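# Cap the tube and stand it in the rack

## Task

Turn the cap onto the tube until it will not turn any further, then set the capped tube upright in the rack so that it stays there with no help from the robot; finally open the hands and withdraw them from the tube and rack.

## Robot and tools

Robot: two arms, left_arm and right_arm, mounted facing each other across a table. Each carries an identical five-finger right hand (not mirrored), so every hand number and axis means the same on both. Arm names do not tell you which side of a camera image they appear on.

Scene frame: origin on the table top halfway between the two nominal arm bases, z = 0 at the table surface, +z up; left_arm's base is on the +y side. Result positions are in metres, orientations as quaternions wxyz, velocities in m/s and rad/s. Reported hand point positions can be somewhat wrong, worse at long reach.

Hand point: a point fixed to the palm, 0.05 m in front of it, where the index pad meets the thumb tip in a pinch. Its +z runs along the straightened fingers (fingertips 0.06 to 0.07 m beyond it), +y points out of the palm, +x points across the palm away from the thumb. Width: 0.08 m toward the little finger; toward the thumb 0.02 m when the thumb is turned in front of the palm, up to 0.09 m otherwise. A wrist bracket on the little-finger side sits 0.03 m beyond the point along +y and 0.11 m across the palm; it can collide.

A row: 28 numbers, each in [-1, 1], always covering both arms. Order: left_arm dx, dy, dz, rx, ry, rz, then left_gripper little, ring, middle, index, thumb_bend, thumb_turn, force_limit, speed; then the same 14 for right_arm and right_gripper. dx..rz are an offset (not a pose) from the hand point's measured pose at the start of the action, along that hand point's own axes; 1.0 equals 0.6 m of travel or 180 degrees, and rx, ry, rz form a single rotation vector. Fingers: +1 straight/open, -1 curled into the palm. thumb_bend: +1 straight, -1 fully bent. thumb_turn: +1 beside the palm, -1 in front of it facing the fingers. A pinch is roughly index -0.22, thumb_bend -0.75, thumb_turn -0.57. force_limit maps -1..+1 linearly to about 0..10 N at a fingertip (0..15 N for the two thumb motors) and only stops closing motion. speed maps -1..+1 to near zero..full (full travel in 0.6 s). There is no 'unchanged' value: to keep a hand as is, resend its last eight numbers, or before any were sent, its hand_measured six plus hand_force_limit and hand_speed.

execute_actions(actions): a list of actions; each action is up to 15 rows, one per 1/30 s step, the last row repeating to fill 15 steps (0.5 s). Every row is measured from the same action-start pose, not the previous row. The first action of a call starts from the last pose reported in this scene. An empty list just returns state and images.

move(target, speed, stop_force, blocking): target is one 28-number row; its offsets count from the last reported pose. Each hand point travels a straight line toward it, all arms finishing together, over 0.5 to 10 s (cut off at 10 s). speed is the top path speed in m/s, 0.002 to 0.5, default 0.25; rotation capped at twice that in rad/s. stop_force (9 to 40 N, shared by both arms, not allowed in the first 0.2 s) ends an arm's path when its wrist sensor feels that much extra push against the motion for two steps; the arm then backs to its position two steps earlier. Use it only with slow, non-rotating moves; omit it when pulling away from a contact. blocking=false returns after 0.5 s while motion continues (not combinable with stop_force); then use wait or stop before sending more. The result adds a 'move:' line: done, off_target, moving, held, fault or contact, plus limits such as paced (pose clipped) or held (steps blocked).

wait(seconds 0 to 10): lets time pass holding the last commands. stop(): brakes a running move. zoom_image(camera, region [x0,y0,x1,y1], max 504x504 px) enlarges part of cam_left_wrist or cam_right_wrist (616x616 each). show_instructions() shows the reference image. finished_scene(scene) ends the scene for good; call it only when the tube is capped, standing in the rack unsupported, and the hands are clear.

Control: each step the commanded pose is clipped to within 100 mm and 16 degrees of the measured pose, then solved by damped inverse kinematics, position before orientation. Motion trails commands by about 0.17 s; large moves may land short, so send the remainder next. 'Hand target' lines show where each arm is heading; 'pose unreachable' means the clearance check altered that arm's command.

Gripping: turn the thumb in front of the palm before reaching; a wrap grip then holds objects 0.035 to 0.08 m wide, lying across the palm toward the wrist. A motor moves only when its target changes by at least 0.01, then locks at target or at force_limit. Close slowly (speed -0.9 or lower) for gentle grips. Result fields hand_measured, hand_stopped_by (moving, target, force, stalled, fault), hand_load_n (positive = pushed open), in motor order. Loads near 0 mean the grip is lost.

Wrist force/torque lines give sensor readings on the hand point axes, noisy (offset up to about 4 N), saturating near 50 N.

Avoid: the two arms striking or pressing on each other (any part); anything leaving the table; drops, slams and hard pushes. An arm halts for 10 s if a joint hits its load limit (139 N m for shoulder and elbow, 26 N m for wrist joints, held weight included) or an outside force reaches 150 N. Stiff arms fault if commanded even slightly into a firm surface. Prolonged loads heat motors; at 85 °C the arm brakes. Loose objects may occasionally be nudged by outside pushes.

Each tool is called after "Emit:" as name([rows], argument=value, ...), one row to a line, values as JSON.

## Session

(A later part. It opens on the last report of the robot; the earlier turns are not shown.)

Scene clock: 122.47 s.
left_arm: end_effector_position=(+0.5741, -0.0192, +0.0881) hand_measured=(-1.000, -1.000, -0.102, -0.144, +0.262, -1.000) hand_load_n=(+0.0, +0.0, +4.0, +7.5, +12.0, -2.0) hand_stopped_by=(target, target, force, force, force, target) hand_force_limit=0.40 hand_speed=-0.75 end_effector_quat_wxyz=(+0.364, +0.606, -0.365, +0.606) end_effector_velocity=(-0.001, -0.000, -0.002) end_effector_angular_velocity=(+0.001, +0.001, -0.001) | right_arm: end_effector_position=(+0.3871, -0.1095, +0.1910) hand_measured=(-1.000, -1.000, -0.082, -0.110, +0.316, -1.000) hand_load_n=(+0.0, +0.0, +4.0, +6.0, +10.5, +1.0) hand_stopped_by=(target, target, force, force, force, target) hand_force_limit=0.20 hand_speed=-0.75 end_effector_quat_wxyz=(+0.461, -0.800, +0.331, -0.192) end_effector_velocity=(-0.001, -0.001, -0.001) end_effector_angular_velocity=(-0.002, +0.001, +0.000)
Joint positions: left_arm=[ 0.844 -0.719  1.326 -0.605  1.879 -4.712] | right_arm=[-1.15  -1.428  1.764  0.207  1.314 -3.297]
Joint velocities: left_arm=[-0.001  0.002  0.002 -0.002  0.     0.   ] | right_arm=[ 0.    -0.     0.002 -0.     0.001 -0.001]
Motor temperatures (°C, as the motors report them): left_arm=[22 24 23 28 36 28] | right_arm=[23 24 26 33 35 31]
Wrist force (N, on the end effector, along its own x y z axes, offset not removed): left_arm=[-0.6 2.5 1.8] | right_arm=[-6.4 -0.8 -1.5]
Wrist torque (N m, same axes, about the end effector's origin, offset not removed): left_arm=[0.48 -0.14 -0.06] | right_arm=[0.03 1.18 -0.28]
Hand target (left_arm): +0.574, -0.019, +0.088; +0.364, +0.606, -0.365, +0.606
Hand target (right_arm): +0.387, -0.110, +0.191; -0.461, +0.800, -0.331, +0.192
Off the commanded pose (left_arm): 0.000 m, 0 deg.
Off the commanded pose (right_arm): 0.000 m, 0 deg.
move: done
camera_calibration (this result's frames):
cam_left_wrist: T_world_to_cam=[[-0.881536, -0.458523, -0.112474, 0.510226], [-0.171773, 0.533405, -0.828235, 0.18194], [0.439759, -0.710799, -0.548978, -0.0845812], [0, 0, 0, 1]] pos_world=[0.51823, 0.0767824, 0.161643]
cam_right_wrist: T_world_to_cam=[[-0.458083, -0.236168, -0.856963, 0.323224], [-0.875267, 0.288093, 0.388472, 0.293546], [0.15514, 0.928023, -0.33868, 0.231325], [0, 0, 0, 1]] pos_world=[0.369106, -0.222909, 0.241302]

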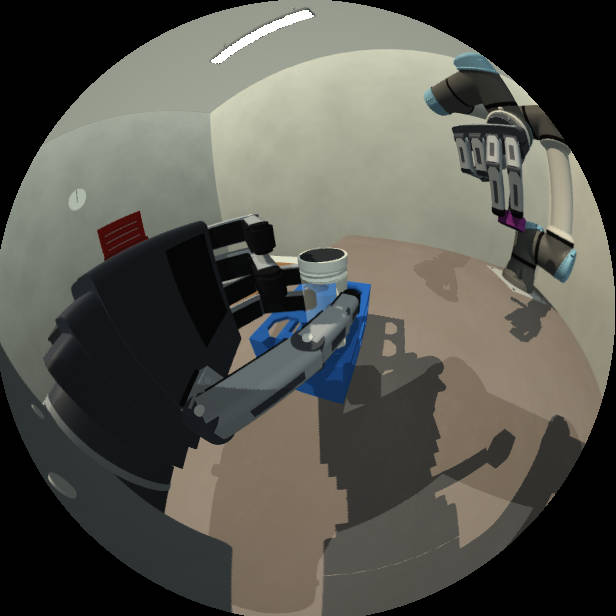

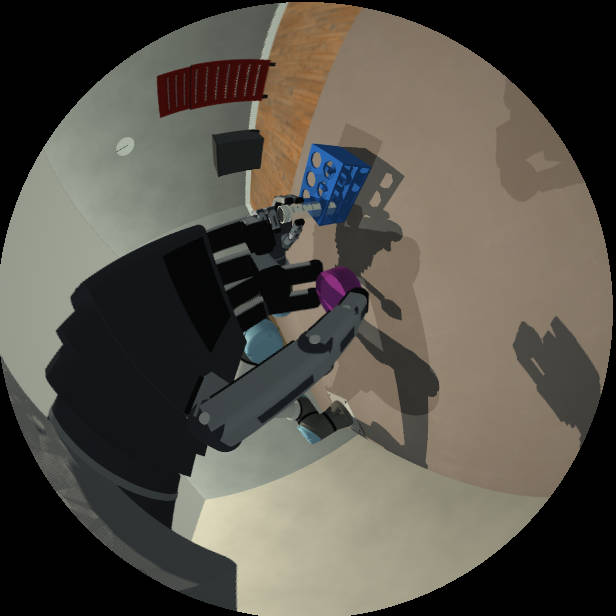

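Emit:
move(target=[-0.01,0.088,-0.047,0,0,0,-1,-1,-0.5,-0.5,0.1,-1,0.4,-0.75,0,0,0,0,0,0,-1,-1,-0.4,-0.4,0.3,-1,0.2,-0.75], speed=0.04)

Emit:
move(target=[0,0,0,0,0,0,-1,-1,0.3,0.3,0.65,-1,0.4,-0.7,0,0,0,0,0,0,-1,-1,-0.4,-0.4,0.3,-1,0.2,-0.75])

Emit:
move(target=[0.16,0,0,0,0,0,-1,-1,0.3,0.3,0.65,-1,0.4,-0.7,0.1,0.04,-0.07,0,0,0,-1,-1,-0.4,-0.4,0.3,-1,0.2,-0.75], speed=0.15)

Scene clock: 136.93 s.
left_arm: end_effector_position=(+0.5144, -0.0191, +0.0821) hand_measured=(-1.000, -1.000, -0.102, -0.144, +0.262, -1.000) hand_load_n=(+0.0, +0.0, +4.0, +8.0, +12.0, -2.0) hand_stopped_by=(target, target, force, force, force, target) hand_force_limit=0.40 hand_speed=-0.75 end_effector_quat_wxyz=(+0.364, +0.606, -0.365, +0.606) end_effector_velocity=(-0.003, -0.001, -0.000) end_effector_angular_velocity=(-0.000, -0.000, -0.002) | right_arm: end_effector_position=(+0.3871, -0.1095, +0.1910) hand_measured=(-1.000, -1.000, -0.082, -0.110, +0.316, -1.000) hand_load_n=(+0.0, +0.0, +4.0, +6.0, +10.5, +1.0) hand_stopped_by=(target, target, force, force, force, target) hand_force_limit=0.20 hand_speed=-0.75 end_effector_quat_wxyz=(+0.461, -0.800, +0.331, -0.192) end_effector_velocity=(+0.001, +0.001, +0.002) end_effector_angular_velocity=(+0.002, -0.004, +0.000)
Joint positions: left_arm=[ 0.774 -0.806  1.518 -0.71   1.809 -4.712] | right_arm=[-1.15  -1.428  1.764  0.207  1.314 -3.297]
Joint velocities: left_arm=[-0.004 -0.002  0.005 -0.003 -0.001  0.   ] | right_arm=[ 0.    -0.    -0.003 -0.001 -0.     0.   ]
Motor temperatures (°C, as the motors report them): left_arm=[22 24 23 28 36 28] | right_arm=[23 24 26 33 35 31]
Wrist force (N, on the end effector, along its own x y z axes, offset not removed): left_arm=[-1.9 -3.1 2.1] | right_arm=[-1.6 -1.5 -1.3]
Wrist torque (N m, same axes, about the end effector's origin, offset not removed): left_arm=[-0.24 0.09 -0.19] | right_arm=[-0.21 0.32 0.10]
Hand target (left_arm): +0.514, -0.019, +0.082; +0.364, +0.606, -0.365, +0.606
Hand target (right_arm): +0.387, -0.110, +0.191; -0.461, +0.800, -0.331, +0.192
Off the commanded pose (left_arm): 0.000 m, 0 deg.
Off the commanded pose (right_arm): 0.000 m, 0 deg.
move: done
camera_calibration (this result's frames):
cam_left_wrist: T_world_to_cam=[[-0.881554, -0.458496, -0.112443, 0.456991], [-0.171781, 0.533402, -0.828235, 0.166661], [0.43972, -0.710819, -0.548984, -0.0614825], [0, 0, 0, 1]] pos_world=[0.458526, 0.0769283, 0.155667]
cam_right_wrist: T_world_to_cam=[[-0.458083, -0.236168, -0.856963, 0.323224], [-0.875267, 0.288093, 0.388473, 0.293546], [0.15514, 0.928023, -0.33868, 0.231325], [0, 0, 0, 1]] pos_world=[0.369106, -0.222908, 0.241302]

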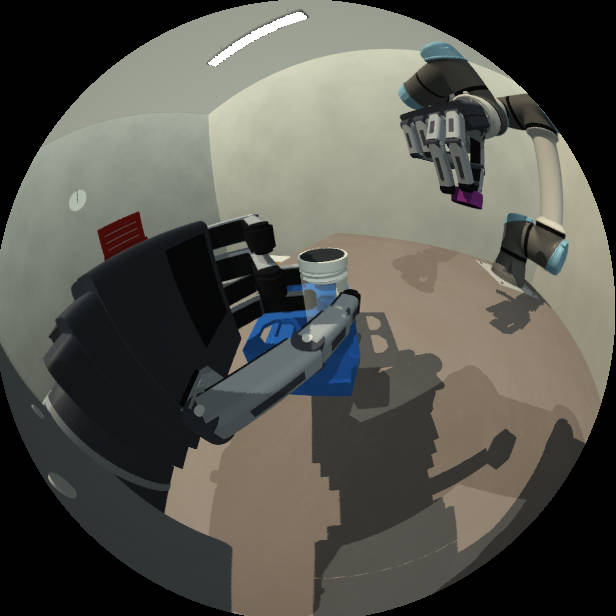

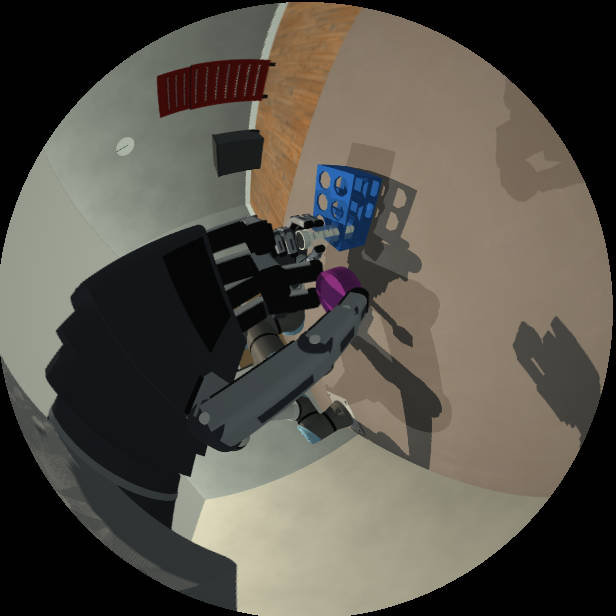

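Scene clock: 138.47 s.
left_arm: end_effector_position=(+0.5144, -0.0191, +0.0822) hand_measured=(-1.000, -1.000, +0.300, +0.300, +0.650, -1.000) hand_load_n=(+0.0, +0.0, +0.0, +0.0, +0.0, +0.0) hand_stopped_by=(target, target, target, target, target, target) hand_force_limit=0.40 hand_speed=-0.70 end_effector_quat_wxyz=(+0.364, +0.606, -0.365, +0.606) end_effector_velocity=(-0.000, +0.000, -0.000) end_effector_angular_velocity=(-0.000, -0.000, -0.001) | right_arm: end_effector_position=(+0.3871, -0.1095, +0.1910) hand_measured=(-1.000, -1.000, -0.082, -0.110, +0.316, -1.000) hand_load_n=(+0.0, +0.0, +4.0, +6.0, +10.5, +1.0) hand_stopped_by=(target, target, force, force, force, target) hand_force_limit=0.20 hand_speed=-0.75 end_effector_quat_wxyz=(+0.461, -0.800, +0.331, -0.192) end_effector_velocity=(-0.000, +0.000, -0.000) end_effector_angular_velocity=(+0.000, +0.001, -0.000)
Joint positions: left_arm=[ 0.774 -0.806  1.518 -0.71   1.809 -4.712] | right_arm=[-1.15  -1.428  1.764  0.207  1.314 -3.297]
Joint velocities: left_arm=[ 0.     0.     0.    -0.001  0.001  0.   ] | right_arm=[ 0.     0.001  0.    -0.    -0.     0.001]
Motor temperatures (°C, as the motors report them): left_arm=[22 24 23 28 36 28] | right_arm=[23 24 26 33 35 31]
Wrist force (N, on the end effector, along its own x y z axes, offset not removed): left_arm=[-1.3 -0.3 -3.2] | right_arm=[-1.6 -1.2 -3.9]
Wrist torque (N m, same axes, about the end effector's origin, offset not removed): left_arm=[0.39 0.06 -0.17] | right_arm=[0.20 0.30 0.10]
Hand target (left_arm): +0.514, -0.019, +0.082; +0.364, +0.606, -0.365, +0.606
Hand target (right_arm): +0.387, -0.110, +0.191; -0.461, +0.800, -0.331, +0.192
Off the commanded pose (left_arm): 0.000 m, 0 deg.
Off the commanded pose (right_arm): 0.000 m, 0 deg.
move: done
camera_calibration (this result's frames):
cam_left_wrist: T_world_to_cam=[[-0.881552, -0.4585, -0.112449, 0.456994], [-0.171758, 0.53337, -0.82826, 0.166686], [0.439734, -0.71084, -0.548944, -0.0614745], [0, 0, 0, 1]] pos_world=[0.458526, 0.0769276, 0.155702]
cam_right_wrist: T_world_to_cam=[[-0.458083, -0.236168, -0.856963, 0.323224], [-0.875267, 0.288093, 0.388472, 0.293546], [0.15514, 0.928023, -0.33868, 0.231325], [0, 0, 0, 1]] pos_world=[0.369106, -0.222908, 0.241302]

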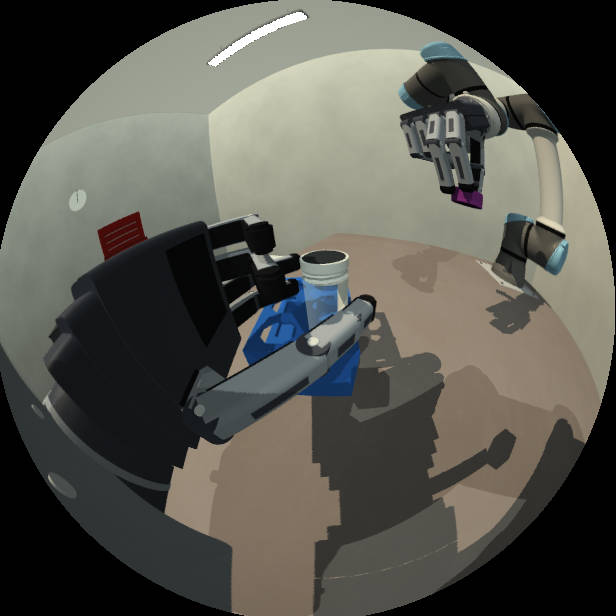

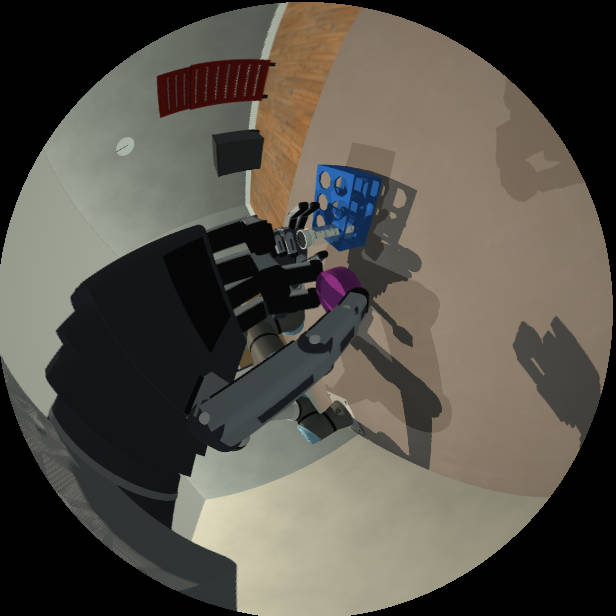

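Scene clock: 139.60 s.
left_arm: end_effector_position=(+0.5145, -0.0193, +0.1780) hand_measured=(-1.000, -1.000, +0.300, +0.300, +0.650, -1.000) hand_load_n=(+0.0, +0.0, +0.0, +0.0, +0.0, +0.0) hand_stopped_by=(target, target, target, target, target, target) hand_force_limit=0.40 hand_speed=-0.70 end_effector_quat_wxyz=(+0.364, +0.606, -0.365, +0.606) end_effector_velocity=(-0.001, -0.001, +0.002) end_effector_angular_velocity=(+0.000, -0.002, -0.004) | right_arm: end_effector_position=(+0.3952, -0.1859, +0.1914) hand_measured=(-1.000, -1.000, -0.082, -0.110, +0.316, -1.000) hand_load_n=(+0.0, +0.0, +4.0, +6.0, +10.5, +1.0) hand_stopped_by=(target, target, force, force, force, target) hand_force_limit=0.20 hand_speed=-0.75 end_effector_quat_wxyz=(+0.461, -0.800, +0.331, -0.192) end_effector_velocity=(+0.001, -0.002, +0.001) end_effector_angular_velocity=(+0.001, -0.003, -0.000)
Joint positions: left_arm=[ 0.773 -0.937  1.46  -0.522  1.808 -4.712] | right_arm=[-1.359 -1.531  1.883  0.232  1.138 -3.415]
Joint velocities: left_arm=[-0.002 -0.002 -0.002  0.003  0.002  0.002] | right_arm=[-0.005 -0.003  0.001 -0.    -0.004 -0.003]
Motor temperatures (°C, as the motors report them): left_arm=[22 24 23 28 36 28] | right_arm=[23 24 26 33 35 31]
Wrist force (N, on the end effector, along its own x y z axes, offset not removed): left_arm=[-0.1 1.3 -3.2] | right_arm=[-2.2 1.8 4.4]
Wrist torque (N m, same axes, about the end effector's origin, offset not removed): left_arm=[0.51 0.01 -0.11] | right_arm=[0.15 0.29 -0.05]
Hand target (left_arm): +0.514, -0.019, +0.178; +0.364, +0.606, -0.365, +0.606
Hand target (right_arm): +0.395, -0.186, +0.191; -0.461, +0.800, -0.331, +0.192
Off the commanded pose (left_arm): 0.000 m, 0 deg.
Off the commanded pose (right_arm): 0.000 m, 0 deg.
move: done
camera_calibration (this result's frames):
cam_left_wrist: T_world_to_cam=[[-0.881513, -0.458612, -0.112298, 0.467618], [-0.171929, 0.533287, -0.828279, 0.246293], [0.439745, -0.710831, -0.548948, -0.00904666], [0, 0, 0, 1]] pos_world=[0.458534, 0.0766797, 0.251545]
cam_right_wrist: T_world_to_cam=[[-0.457989, -0.236051, -0.857045, 0.309156], [-0.875291, 0.288146, 0.388377, 0.322483], [0.155277, 0.928037, -0.338581, 0.300998], [0, 0, 0, 1]] pos_world=[0.377118, -0.299282, 0.241627]

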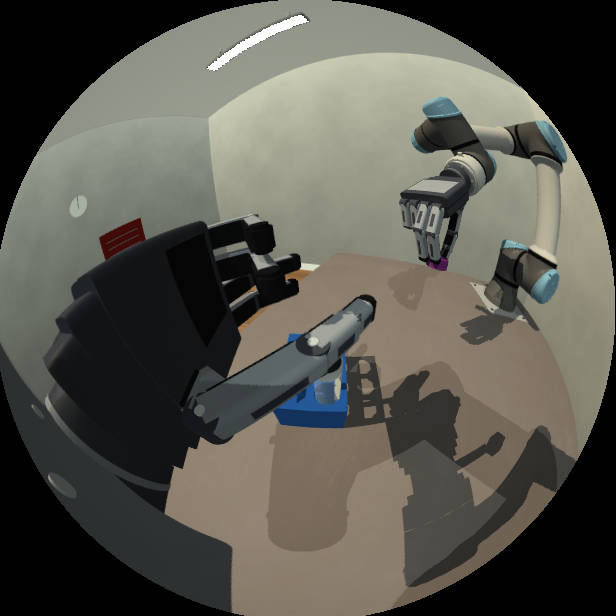

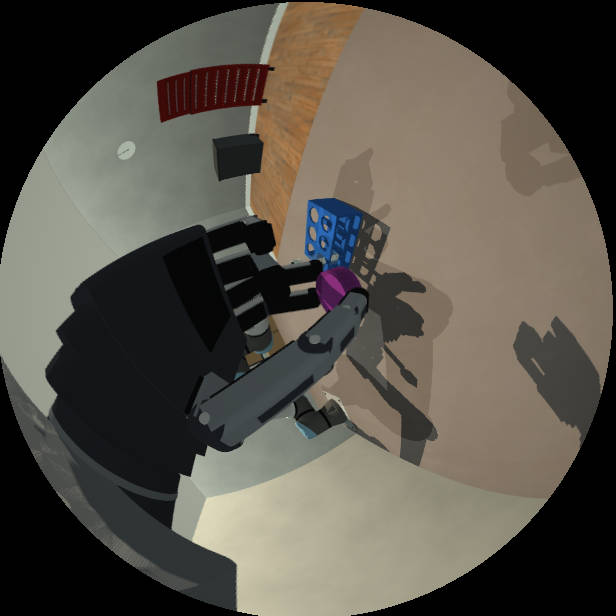

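Emit:
move(target=[0,0.163,-0.028,-0.0836,0.0999,0.9716,-1,-1,0.3,0.3,0.65,-1,0.4,-0.7,0,0,0,0,0,0,-1,-1,-0.4,-0.4,0.3,-1,0.2,-0.75], speed=0.5)

Emit:
move(target=[0.133,0.01,0.023,-0.002,0.0025,0.025,-1,-1,0.3,0.3,0.65,-1,0.4,-0.7,0,0,0,0,0,0,-1,-1,-0.4,-0.4,0.3,-1,0.2,-0.75], speed=0.2)

Emit:
move(target=[0,0.105,0,0,0,0,-1,-1,0.3,0.3,0.65,-1,0.4,-0.7,-0.05,-0.08,0.08,0,0,0,-1,-1,-0.4,-0.4,0.3,-1,0.2,-0.75], speed=0.08)

Scene clock: 160.20 s.
left_arm: end_effector_position=(+0.4202, -0.0503, +0.1778) hand_measured=(-1.000, -1.000, +0.300, +0.300, +0.650, -1.000) hand_load_n=(+0.0, +0.0, +0.0, +0.0, +0.0, +0.0) hand_stopped_by=(target, target, target, target, target, target) hand_force_limit=0.40 hand_speed=-0.70 end_effector_quat_wxyz=(+0.500, +0.435, +0.627, -0.410) end_effector_velocity=(-0.001, -0.001, +0.000) end_effector_angular_velocity=(+0.004, -0.010, -0.002) | right_arm: end_effector_position=(+0.3952, -0.1859, +0.1914) hand_measured=(-1.000, -1.000, -0.082, -0.110, +0.316, -1.000) hand_load_n=(+0.0, +0.0, +4.0, +6.0, +10.5, +1.0) hand_stopped_by=(target, target, force, force, force, target) hand_force_limit=0.20 hand_speed=-0.75 end_effector_quat_wxyz=(+0.461, -0.800, +0.331, -0.192) end_effector_velocity=(-0.000, -0.000, -0.001) end_effector_angular_velocity=(+0.000, +0.002, -0.000)
Joint positions: left_arm=[ 0.476 -1.04   1.69  -0.483  1.72  -1.627] | right_arm=[-1.359 -1.531  1.883  0.232  1.138 -3.415]
Joint velocities: left_arm=[-0.001  0.001 -0.     0.    -0.001  0.011] | right_arm=[ 0.     0.001  0.001 -0.001  0.     0.001]
Motor temperatures (°C, as the motors report them): left_arm=[22 24 23 28 36 28] | right_arm=[23 24 26 33 35 31]
Wrist force (N, on the end effector, along its own x y z axes, offset not removed): left_arm=[-2.4 -3.3 -0.9] | right_arm=[-1.0 -0.1 -1.8]
Wrist torque (N m, same axes, about the end effector's origin, offset not removed): left_arm=[-0.26 0.19 -0.29] | right_arm=[0.16 0.20 0.02]
Hand target (left_arm): +0.420, -0.050, +0.178; +0.500, +0.435, +0.627, -0.410
Hand target (right_arm): +0.395, -0.186, +0.191; -0.461, +0.800, -0.331, +0.192
Off the commanded pose (left_arm): 0.000 m, 0 deg.
Off the commanded pose (right_arm): 0.000 m, 0 deg.
move: done
camera_calibration (this result's frames):
cam_left_wrist: T_world_to_cam=[[0.96061, 0.276041, 0.0321038, -0.392484], [-0.140348, 0.382179, 0.913368, -0.084115], [0.239858, -0.881896, 0.405867, -0.0841648], [0, 0, 0, 1]] pos_world=[0.385406, 0.0662639, 0.123588]
cam_right_wrist: T_world_to_cam=[[-0.457989, -0.236051, -0.857045, 0.309156], [-0.875292, 0.288146, 0.388377, 0.322483], [0.155277, 0.928037, -0.338581, 0.300998], [0, 0, 0, 1]] pos_world=[0.377118, -0.299282, 0.241627]

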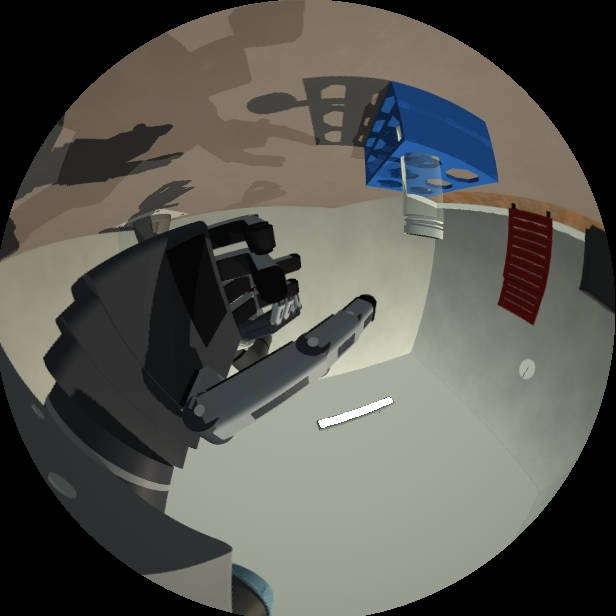

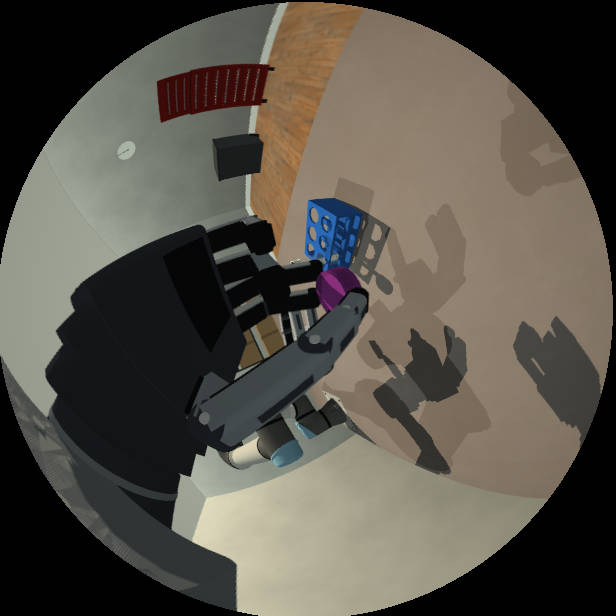

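Scene clock: 161.13 s.
left_arm: end_effector_position=(+0.4199, -0.0507, +0.0967) hand_measured=(-1.000, -1.000, +0.300, +0.300, +0.650, -1.000) hand_load_n=(+0.0, +0.0, +0.0, +0.0, +0.0, +0.0) hand_stopped_by=(target, target, target, target, target, target) hand_force_limit=0.40 hand_speed=-0.70 end_effector_quat_wxyz=(+0.514, +0.459, +0.613, -0.387) end_effector_velocity=(+0.000, -0.002, -0.000) end_effector_angular_velocity=(-0.003, -0.004, -0.001) | right_arm: end_effector_position=(+0.3952, -0.1859, +0.1914) hand_measured=(-1.000, -1.000, -0.082, -0.110, +0.316, -1.000) hand_load_n=(+0.0, +0.0, +4.0, +6.0, +10.5, +1.0) hand_stopped_by=(target, target, force, force, force, target) hand_force_limit=0.20 hand_speed=-0.75 end_effector_quat_wxyz=(+0.461, -0.800, +0.331, -0.192) end_effector_velocity=(+0.000, +0.000, +0.000) end_effector_angular_velocity=(+0.000, -0.001, +0.000)
Joint positions: left_arm=[ 0.476 -0.904  1.731 -0.652  1.715 -1.547] | right_arm=[-1.359 -1.531  1.883  0.232  1.138 -3.415]
Joint velocities: left_arm=[-0.     0.005 -0.004 -0.005  0.     0.002] | right_arm=[-0.     0.    -0.001 -0.    -0.    -0.   ]
Motor temperatures (°C, as the motors report them): left_arm=[22 24 23 28 36 28] | right_arm=[23 24 26 33 35 31]
Wrist force (N, on the end effector, along its own x y z axes, offset not removed): left_arm=[-2.1 0.8 -1.3] | right_arm=[-3.7 1.5 1.2]
Wrist torque (N m, same axes, about the end effector's origin, offset not removed): left_arm=[0.19 0.34 -0.05] | right_arm=[0.18 0.50 -0.07]
Hand target (left_arm): +0.420, -0.051, +0.097; +0.514, +0.459, +0.613, -0.387
Hand target (right_arm): +0.395, -0.186, +0.191; -0.461, +0.800, -0.331, +0.192
Off the commanded pose (left_arm): 0.000 m, 0 deg.
Off the commanded pose (right_arm): 0.000 m, 0 deg.
move: done
camera_calibration (this result's frames):
cam_left_wrist: T_world_to_cam=[[0.957424, 0.266885, 0.110053, -0.396096], [-0.204144, 0.356365, 0.911773, 0.0157277], [0.204119, -0.89542, 0.395675, -0.0361711], [0, 0, 0, 1]] pos_world=[0.389826, 0.0677189, 0.0435636]
cam_right_wrist: T_world_to_cam=[[-0.457989, -0.236051, -0.857045, 0.309156], [-0.875292, 0.288146, 0.388377, 0.322483], [0.155277, 0.928037, -0.338581, 0.300997], [0, 0, 0, 1]] pos_world=[0.377119, -0.299282, 0.241627]

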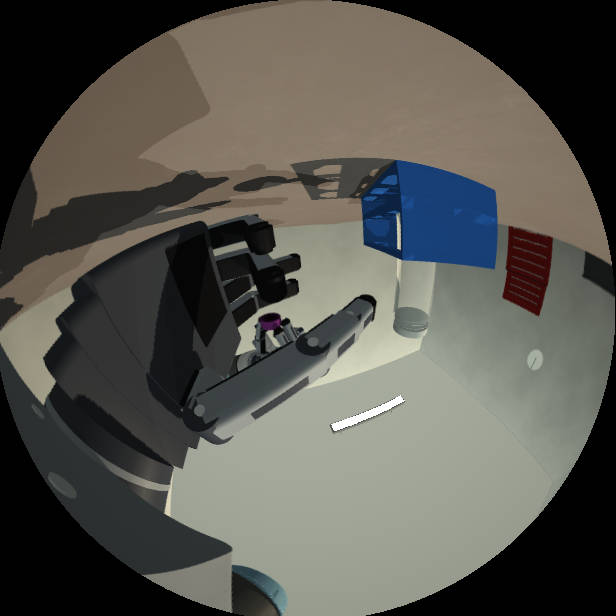

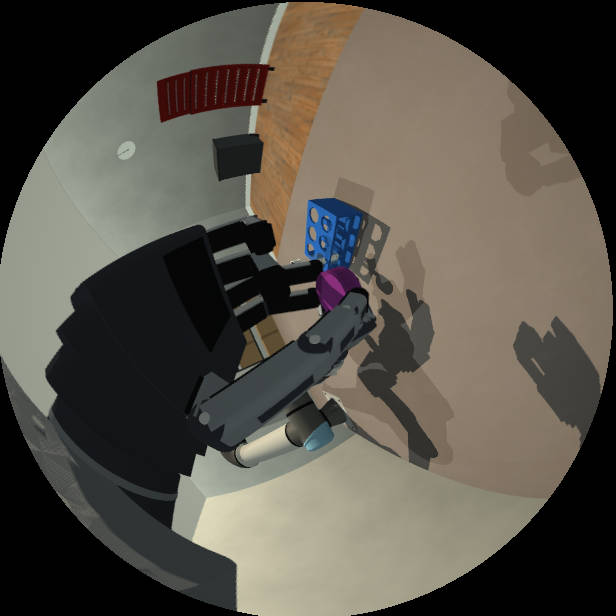

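Scene clock: 162.50 s.
left_arm: end_effector_position=(+0.4803, -0.0331, +0.0966) hand_measured=(-1.000, -1.000, +0.300, +0.300, +0.650, -1.000) hand_load_n=(+0.0, +0.0, +0.0, +0.0, +0.0, +0.0) hand_stopped_by=(target, target, target, target, target, target) hand_force_limit=0.40 hand_speed=-0.70 end_effector_quat_wxyz=(+0.514, +0.459, +0.613, -0.387) end_effector_velocity=(+0.002, +0.001, -0.000) end_effector_angular_velocity=(-0.000, +0.000, +0.000) | right_arm: end_effector_position=(+0.4204, -0.1185, +0.2089) hand_measured=(-1.000, -1.000, -0.082, -0.110, +0.316, -1.000) hand_load_n=(+0.0, +0.0, +4.0, +6.0, +10.5, +1.0) hand_stopped_by=(target, target, force, force, force, target) hand_force_limit=0.20 hand_speed=-0.75 end_effector_quat_wxyz=(+0.461, -0.800, +0.331, -0.192) end_effector_velocity=(+0.000, +0.001, -0.001) end_effector_angular_velocity=(-0.001, +0.002, +0.000)
Joint positions: left_arm=[ 0.594 -0.856  1.637 -0.601  1.83  -1.526] | right_arm=[-1.209 -1.398  1.682  0.268  1.264 -3.329]
Joint velocities: left_arm=[ 0.004  0.001 -0.002  0.001  0.004  0.   ] | right_arm=[ 0.002  0.004 -0.003  0.001  0.002  0.001]
Motor temperatures (°C, as the motors report them): left_arm=[22 24 23 28 36 28] | right_arm=[23 24 26 33 35 31]
Wrist force (N, on the end effector, along its own x y z axes, offset not removed): left_arm=[-2.0 4.3 4.7] | right_arm=[-3.6 -0.3 0.5]
Wrist torque (N m, same axes, about the end effector's origin, offset not removed): left_arm=[0.51 0.14 0.05] | right_arm=[-0.06 0.55 -0.08]
Hand target (left_arm): +0.480, -0.033, +0.097; +0.514, +0.459, +0.613, -0.387
Hand target (right_arm): +0.420, -0.118, +0.209; -0.461, +0.800, -0.331, +0.192
Off the commanded pose (left_arm): 0.000 m, 0 deg.
Off the commanded pose (right_arm): 0.000 m, 0 deg.
move: done
camera_calibration (this result's frames):
cam_left_wrist: T_world_to_cam=[[0.957411, 0.266906, 0.110117, -0.458609], [-0.204208, 0.356339, 0.911769, 0.0218774], [0.204117, -0.895424, 0.395667, -0.0327371], [0, 0, 0, 1]] pos_world=[0.450227, 0.0852962, 0.0435067]
cam_right_wrist: T_world_to_cam=[[-0.458031, -0.236097, -0.85701, 0.351594], [-0.875279, 0.288124, 0.388421, 0.318356], [0.15522, 0.928032, -0.338621, 0.24053], [0, 0, 0, 1]] pos_world=[0.402356, -0.231935, 0.259112]

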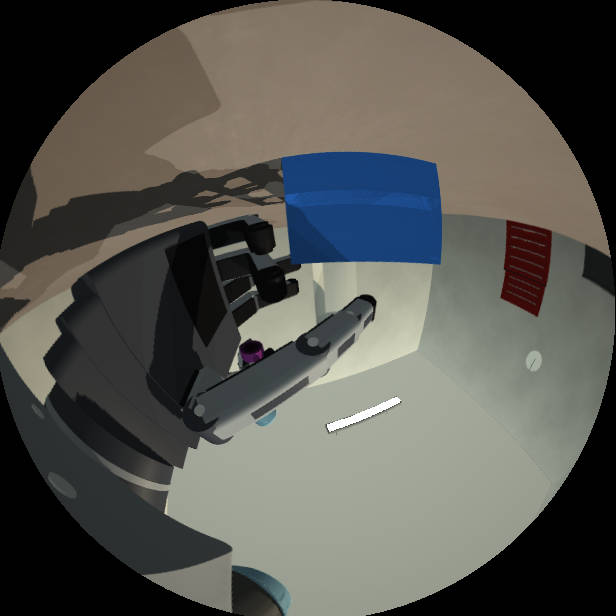

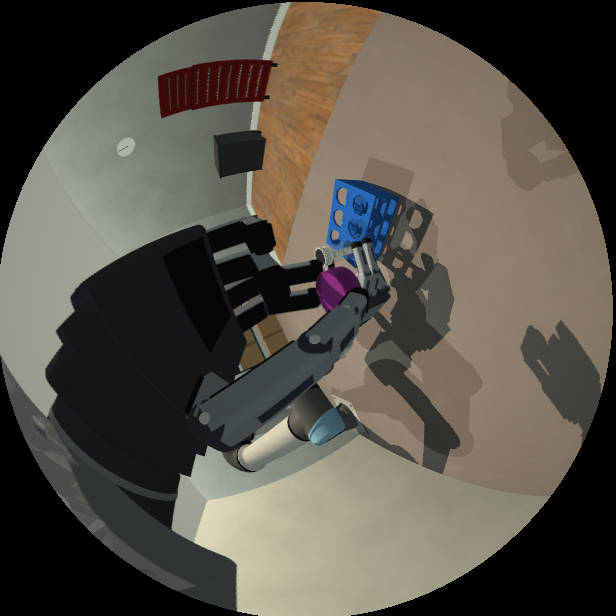

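Emit:
move(target=[-0.003,0.008,0.003,0,0,0,-1,-1,0.1,0.1,0.45,-1,0.4,-0.7,-0.033,-0.061,0.218,0,0,0,-1,-1,-0.4,-0.4,0.3,-1,0.2,-0.75], speed=0.15)

Emit:
move(target=[0,0,0,0,0,0,-1,-1,-0.5,-0.5,0.1,-1,0.4,-0.8,0,0,0,0,0,0,-1,-1,-0.4,-0.4,0.3,-1,0.2,-0.75])

Emit:
zoom_image(camera="cam_right_wrist", region=[300,220,426,346])

Emit:
zoom_image(camera="cam_left_wrist", region=[260,250,428,418])

Scene clock: 183.90 s.
left_arm: end_effector_position=(+0.4854, -0.0338, +0.0981) hand_measured=(-1.000, -1.000, +0.100, +0.100, +0.450, -1.000) hand_load_n=(+0.0, +0.0, +0.0, +0.0, +0.0, +0.0) hand_stopped_by=(target, target, target, target, target, target) hand_force_limit=0.40 hand_speed=-0.70 end_effector_quat_wxyz=(+0.514, +0.459, +0.613, -0.387) end_effector_velocity=(+0.000, -0.000, +0.001) end_effector_angular_velocity=(-0.002, -0.002, -0.000) | right_arm: end_effector_position=(+0.4996, -0.0119, +0.1752) hand_measured=(-1.000, -1.000, -0.082, -0.110, +0.316, -1.000) hand_load_n=(+0.0, +0.0, +4.0, +6.0, +10.5, +1.0) hand_stopped_by=(target, target, force, force, force, target) hand_force_limit=0.20 hand_speed=-0.75 end_effector_quat_wxyz=(+0.461, -0.800, +0.331, -0.192) end_effector_velocity=(+0.002, +0.002, -0.000) end_effector_angular_velocity=(-0.000, -0.001, +0.001)
Joint positions: left_arm=[ 0.601 -0.851  1.622 -0.591  1.837 -1.525] | right_arm=[-1.087 -1.068  1.317  0.287  1.369 -3.263]
Joint velocities: left_arm=[-0.     0.    -0.001 -0.002  0.     0.   ] | right_arm=[ 0.001  0.006 -0.008  0.001  0.001 -0.001]
Motor temperatures (°C, as the motors report them): left_arm=[22 24 23 28 36 28] | right_arm=[23 24 26 33 35 31]
Wrist force (N, on the end effector, along its own x y z axes, offset not removed): left_arm=[-2.3 1.3 -0.2] | right_arm=[0.5 -1.3 -0.5]
Wrist torque (N m, same axes, about the end effector's origin, offset not removed): left_arm=[0.50 0.20 -0.26] | right_arm=[0.00 -0.06 0.20]
Hand target (left_arm): +0.485, -0.034, +0.098; +0.514, +0.459, +0.613, -0.387
Hand target (right_arm): +0.500, -0.012, +0.175; -0.461, +0.800, -0.331, +0.192
Off the commanded pose (left_arm): 0.000 m, 0 deg.
Off the commanded pose (right_arm): 0.000 m, 0 deg.
move: done
camera_calibration (this result's frames):
cam_left_wrist: T_world_to_cam=[[0.95741, 0.266906, 0.110121, -0.46356], [-0.204211, 0.356336, 0.911769, 0.0218466], [0.204116, -0.895425, 0.395665, -0.0349614], [0, 0, 0, 1]] pos_world=[0.455415, 0.0846369, 0.0449617]
cam_right_wrist: T_world_to_cam=[[-0.458013, -0.236081, -0.857024, 0.384231], [-0.87529, 0.288104, 0.388411, 0.370049], [0.155216, 0.928042, -0.338594, 0.117887], [0, 0, 0, 1]] pos_world=[0.481585, -0.125308, 0.22548]

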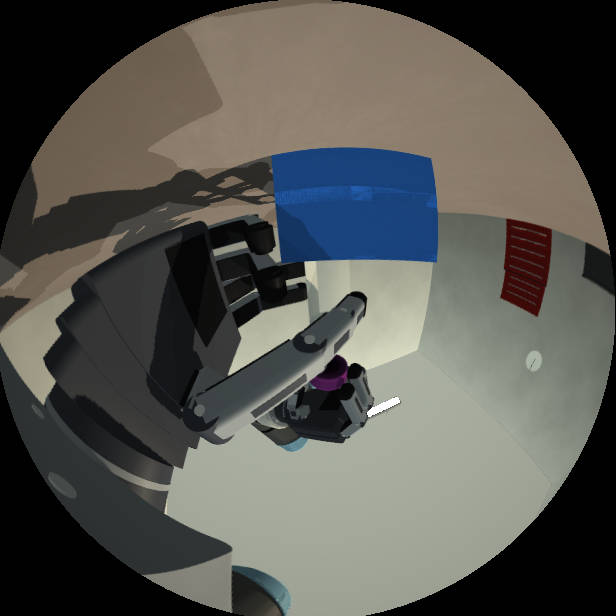

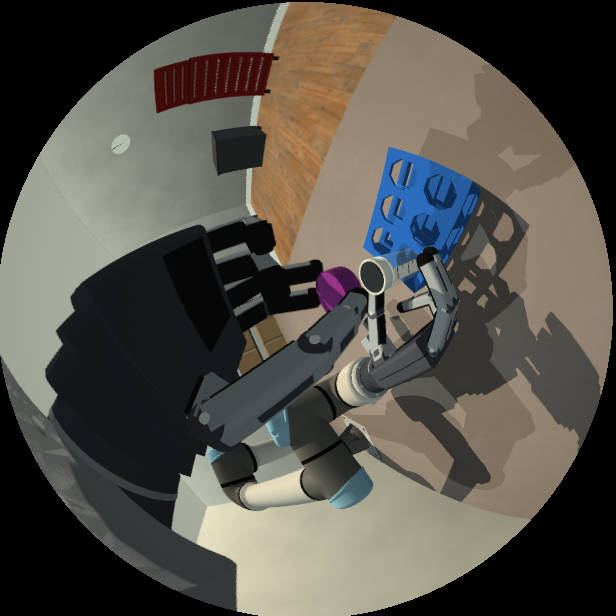

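Scene clock: 185.00 s.
left_arm: end_effector_position=(+0.4854, -0.0338, +0.0981) hand_measured=(-1.000, -1.000, -0.108, -0.174, +0.310, -1.000) hand_load_n=(+0.0, +0.0, +4.5, +7.5, +13.0, +0.5) hand_stopped_by=(target, target, force, force, force, target) hand_force_limit=0.40 hand_speed=-0.80 end_effector_quat_wxyz=(+0.514, +0.459, +0.613, -0.387) end_effector_velocity=(-0.000, -0.001, +0.001) end_effector_angular_velocity=(-0.001, -0.001, -0.001) | right_arm: end_effector_position=(+0.4996, -0.0119, +0.1752) hand_measured=(-1.000, -1.000, -0.082, -0.110, +0.316, -1.000) hand_load_n=(+0.0, +0.0, +4.0, +6.0, +10.5, +1.0) hand_stopped_by=(target, target, force, force, force, target) hand_force_limit=0.20 hand_speed=-0.75 end_effector_quat_wxyz=(+0.461, -0.800, +0.331, -0.192) end_effector_velocity=(+0.001, +0.000, +0.000) end_effector_angular_velocity=(+0.000, -0.002, -0.000)
Joint positions: left_arm=[ 0.601 -0.851  1.622 -0.591  1.837 -1.525] | right_arm=[-1.087 -1.068  1.317  0.287  1.369 -3.263]
Joint velocities: left_arm=[-0.001 -0.    -0.001 -0.001  0.001 -0.   ] | right_arm=[-0.     0.    -0.001 -0.001  0.    -0.001]
Motor temperatures (°C, as the motors report them): left_arm=[22 24 23 28 36 28] | right_arm=[23 24 26 33 35 31]
Wrist force (N, on the end effector, along its own x y z axes, offset not removed): left_arm=[-1.5 1.4 1.8] | right_arm=[-3.7 -2.5 -3.7]
Wrist torque (N m, same axes, about the end effector's origin, offset not removed): left_arm=[0.22 -0.09 -0.18] | right_arm=[-0.04 0.76 -0.24]
Hand target (left_arm): +0.485, -0.034, +0.098; +0.514, +0.459, +0.613, -0.387
Hand target (right_arm): +0.500, -0.012, +0.175; -0.461, +0.800, -0.331, +0.192
Off the commanded pose (left_arm): 0.000 m, 0 deg.
Off the commanded pose (right_arm): 0.000 m, 0 deg.
move: done
camera_calibration (this result's frames):
cam_left_wrist: T_world_to_cam=[[0.95741, 0.266906, 0.110127, -0.463563], [-0.204216, 0.356336, 0.911768, 0.0218499], [0.204114, -0.895425, 0.395666, -0.0349619], [0, 0, 0, 1]] pos_world=[0.455418, 0.0846362, 0.0449621]
cam_right_wrist: T_world_to_cam=[[-0.458037, -0.236105, -0.857004, 0.384217], [-0.875279, 0.288116, 0.388428, 0.370029], [0.155207, 0.928032, -0.338626, 0.117881], [0, 0, 0, 1]] pos_world=[0.481568, -0.125293, 0.225463]

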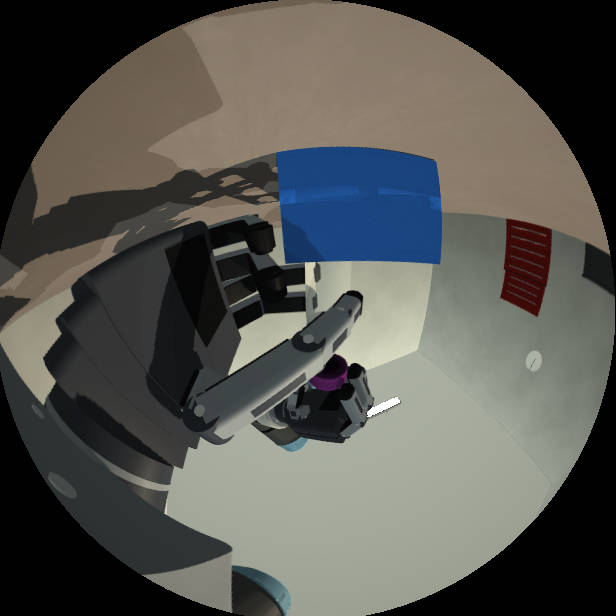

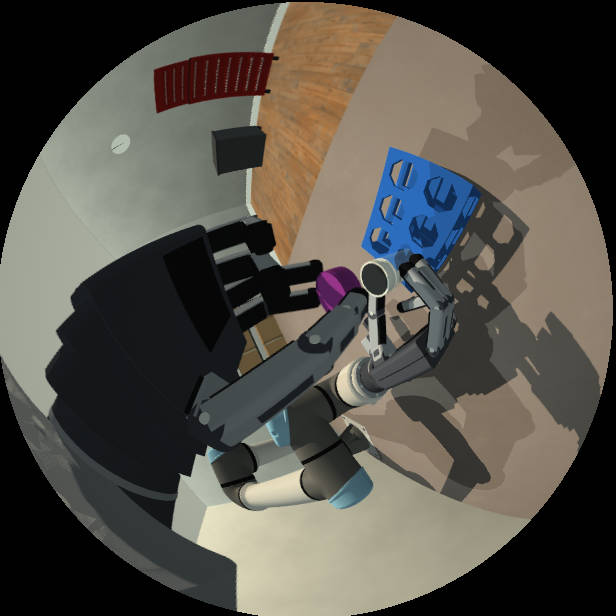

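Region (300, 220, 426, 346) of cam_right_wrist's 616x616 image, scaled by 4.000, with more detail than that image has.

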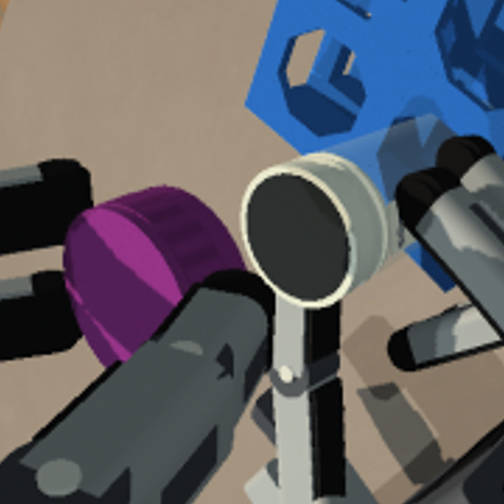

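Region (260, 250, 428, 418) of cam_left_wrist's 616x616 image, scaled by 3.000, with more detail than that image has.

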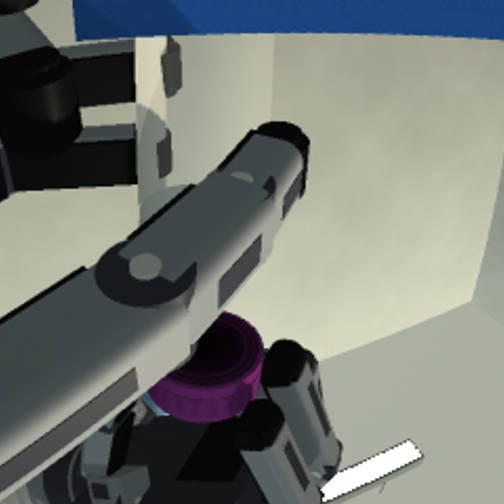

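Emit:
move(target=[0,0,0,0,0,0,-1,-1,-0.5,-0.5,0.1,-1,0.4,-0.8,-0.004,0.034,0.0235,0,0,0,-1,-1,-0.4,-0.4,0.3,-1,0.2,-0.75], speed=0.05)

Emit:
zoom_image(camera="cam_right_wrist", region=[300,230,400,330])

Emit:
zoom_image(camera="cam_left_wrist", region=[270,280,396,406])

Scene clock: 196.13 s.
left_arm: end_effector_position=(+0.4854, -0.0338, +0.0981) hand_measured=(-1.000, -1.000, -0.108, -0.174, +0.310, -1.000) hand_load_n=(+0.0, +0.0, +4.5, +7.5, +13.0, +0.5) hand_stopped_by=(target, target, force, force, force, target) hand_force_limit=0.40 hand_speed=-0.80 end_effector_quat_wxyz=(+0.514, +0.459, +0.613, -0.387) end_effector_velocity=(-0.000, -0.001, +0.000) end_effector_angular_velocity=(+0.000, -0.001, -0.001) | right_arm: end_effector_position=(+0.4994, -0.0089, +0.1507) hand_measured=(-1.000, -1.000, -0.082, -0.110, +0.316, -1.000) hand_load_n=(+0.0, +0.0, +4.0, +6.0, +10.5, +1.0) hand_stopped_by=(target, target, force, force, force, target) hand_force_limit=0.20 hand_speed=-0.75 end_effector_quat_wxyz=(+0.461, -0.800, +0.331, -0.192) end_effector_velocity=(+0.000, +0.000, -0.002) end_effector_angular_velocity=(+0.001, +0.000, -0.001)
Joint positions: left_arm=[ 0.601 -0.851  1.622 -0.591  1.837 -1.525] | right_arm=[-1.081 -1.047  1.35   0.233  1.373 -3.261]
Joint velocities: left_arm=[-0.001 -0.    -0.     0.    -0.     0.001] | right_arm=[ 0.     0.002  0.002 -0.005  0.001  0.002]
Motor temperatures (°C, as the motors report them): left_arm=[22 24 23 28 36 28] | right_arm=[23 24 26 33 35 31]
Wrist force (N, on the end effector, along its own x y z axes, offset not removed): left_arm=[-2.2 1.4 -1.7] | right_arm=[-0.4 -0.1 3.4]
Wrist torque (N m, same axes, about the end effector's origin, offset not removed): left_arm=[0.47 0.47 -0.31] | right_arm=[-0.20 -0.03 0.07]
Hand target (left_arm): +0.485, -0.034, +0.098; +0.514, +0.459, +0.613, -0.387
Hand target (right_arm): +0.499, -0.009, +0.150; -0.461, +0.800, -0.331, +0.192
Off the commanded pose (left_arm): 0.000 m, 0 deg.
Off the commanded pose (right_arm): 0.000 m, 0 deg.
move: done
camera_calibration (this result's frames):
cam_left_wrist: T_world_to_cam=[[0.95741, 0.266906, 0.110127, -0.463563], [-0.204216, 0.356336, 0.911768, 0.02185], [0.204114, -0.895425, 0.395666, -0.0349618], [0, 0, 0, 1]] pos_world=[0.455418, 0.0846362, 0.044962]
cam_right_wrist: T_world_to_cam=[[-0.458045, -0.236115, -0.856998, 0.363809], [-0.875274, 0.288125, 0.388431, 0.378469], [0.155208, 0.928027, -0.338639, 0.106789], [0, 0, 0, 1]] pos_world=[0.48133, -0.122249, 0.200938]

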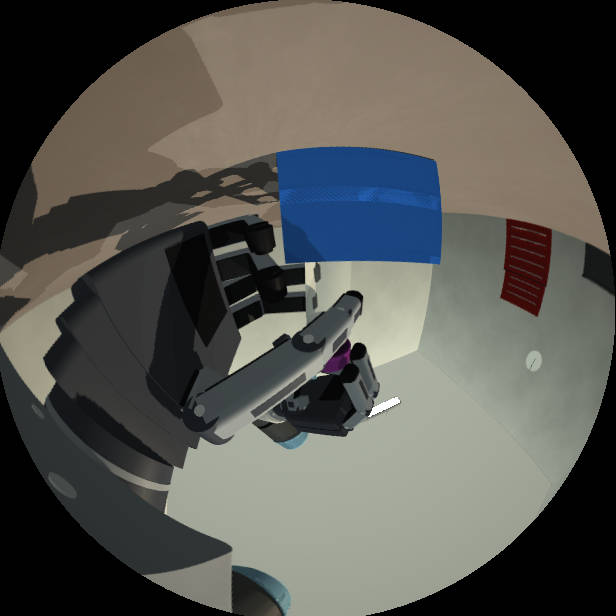

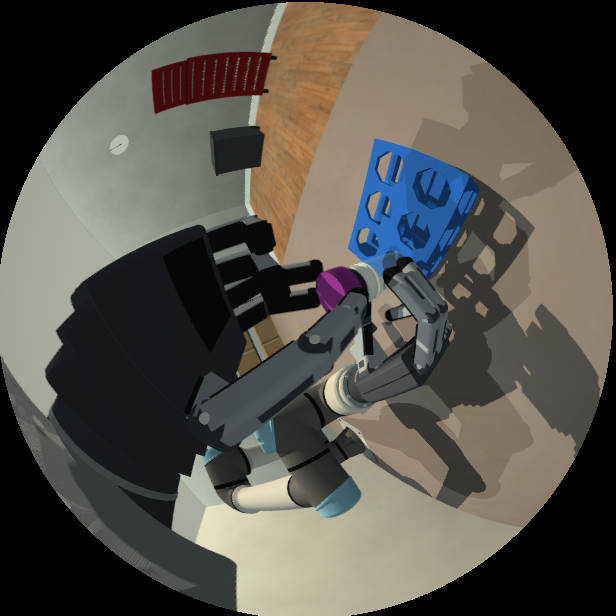

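Region (300, 230, 400, 330) of cam_right_wrist's 616x616 image, scaled by 5.040, with more detail than that image has.

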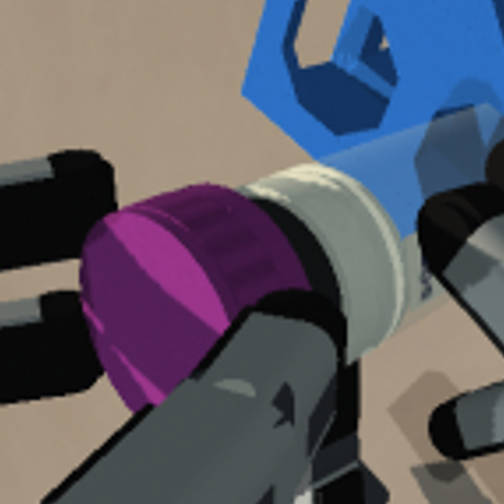

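Region (270, 280, 396, 406) of cam_left_wrist's 616x616 image, scaled by 4.000, with more detail than that image has.

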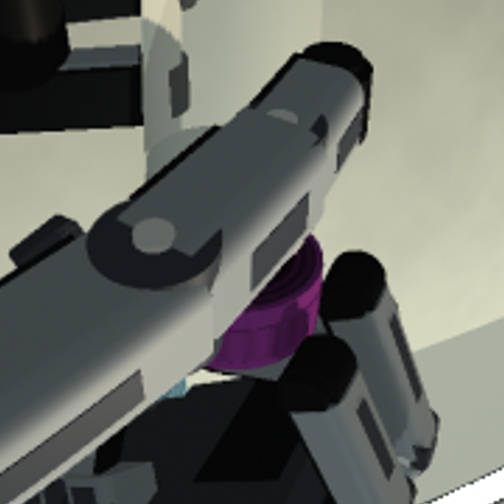

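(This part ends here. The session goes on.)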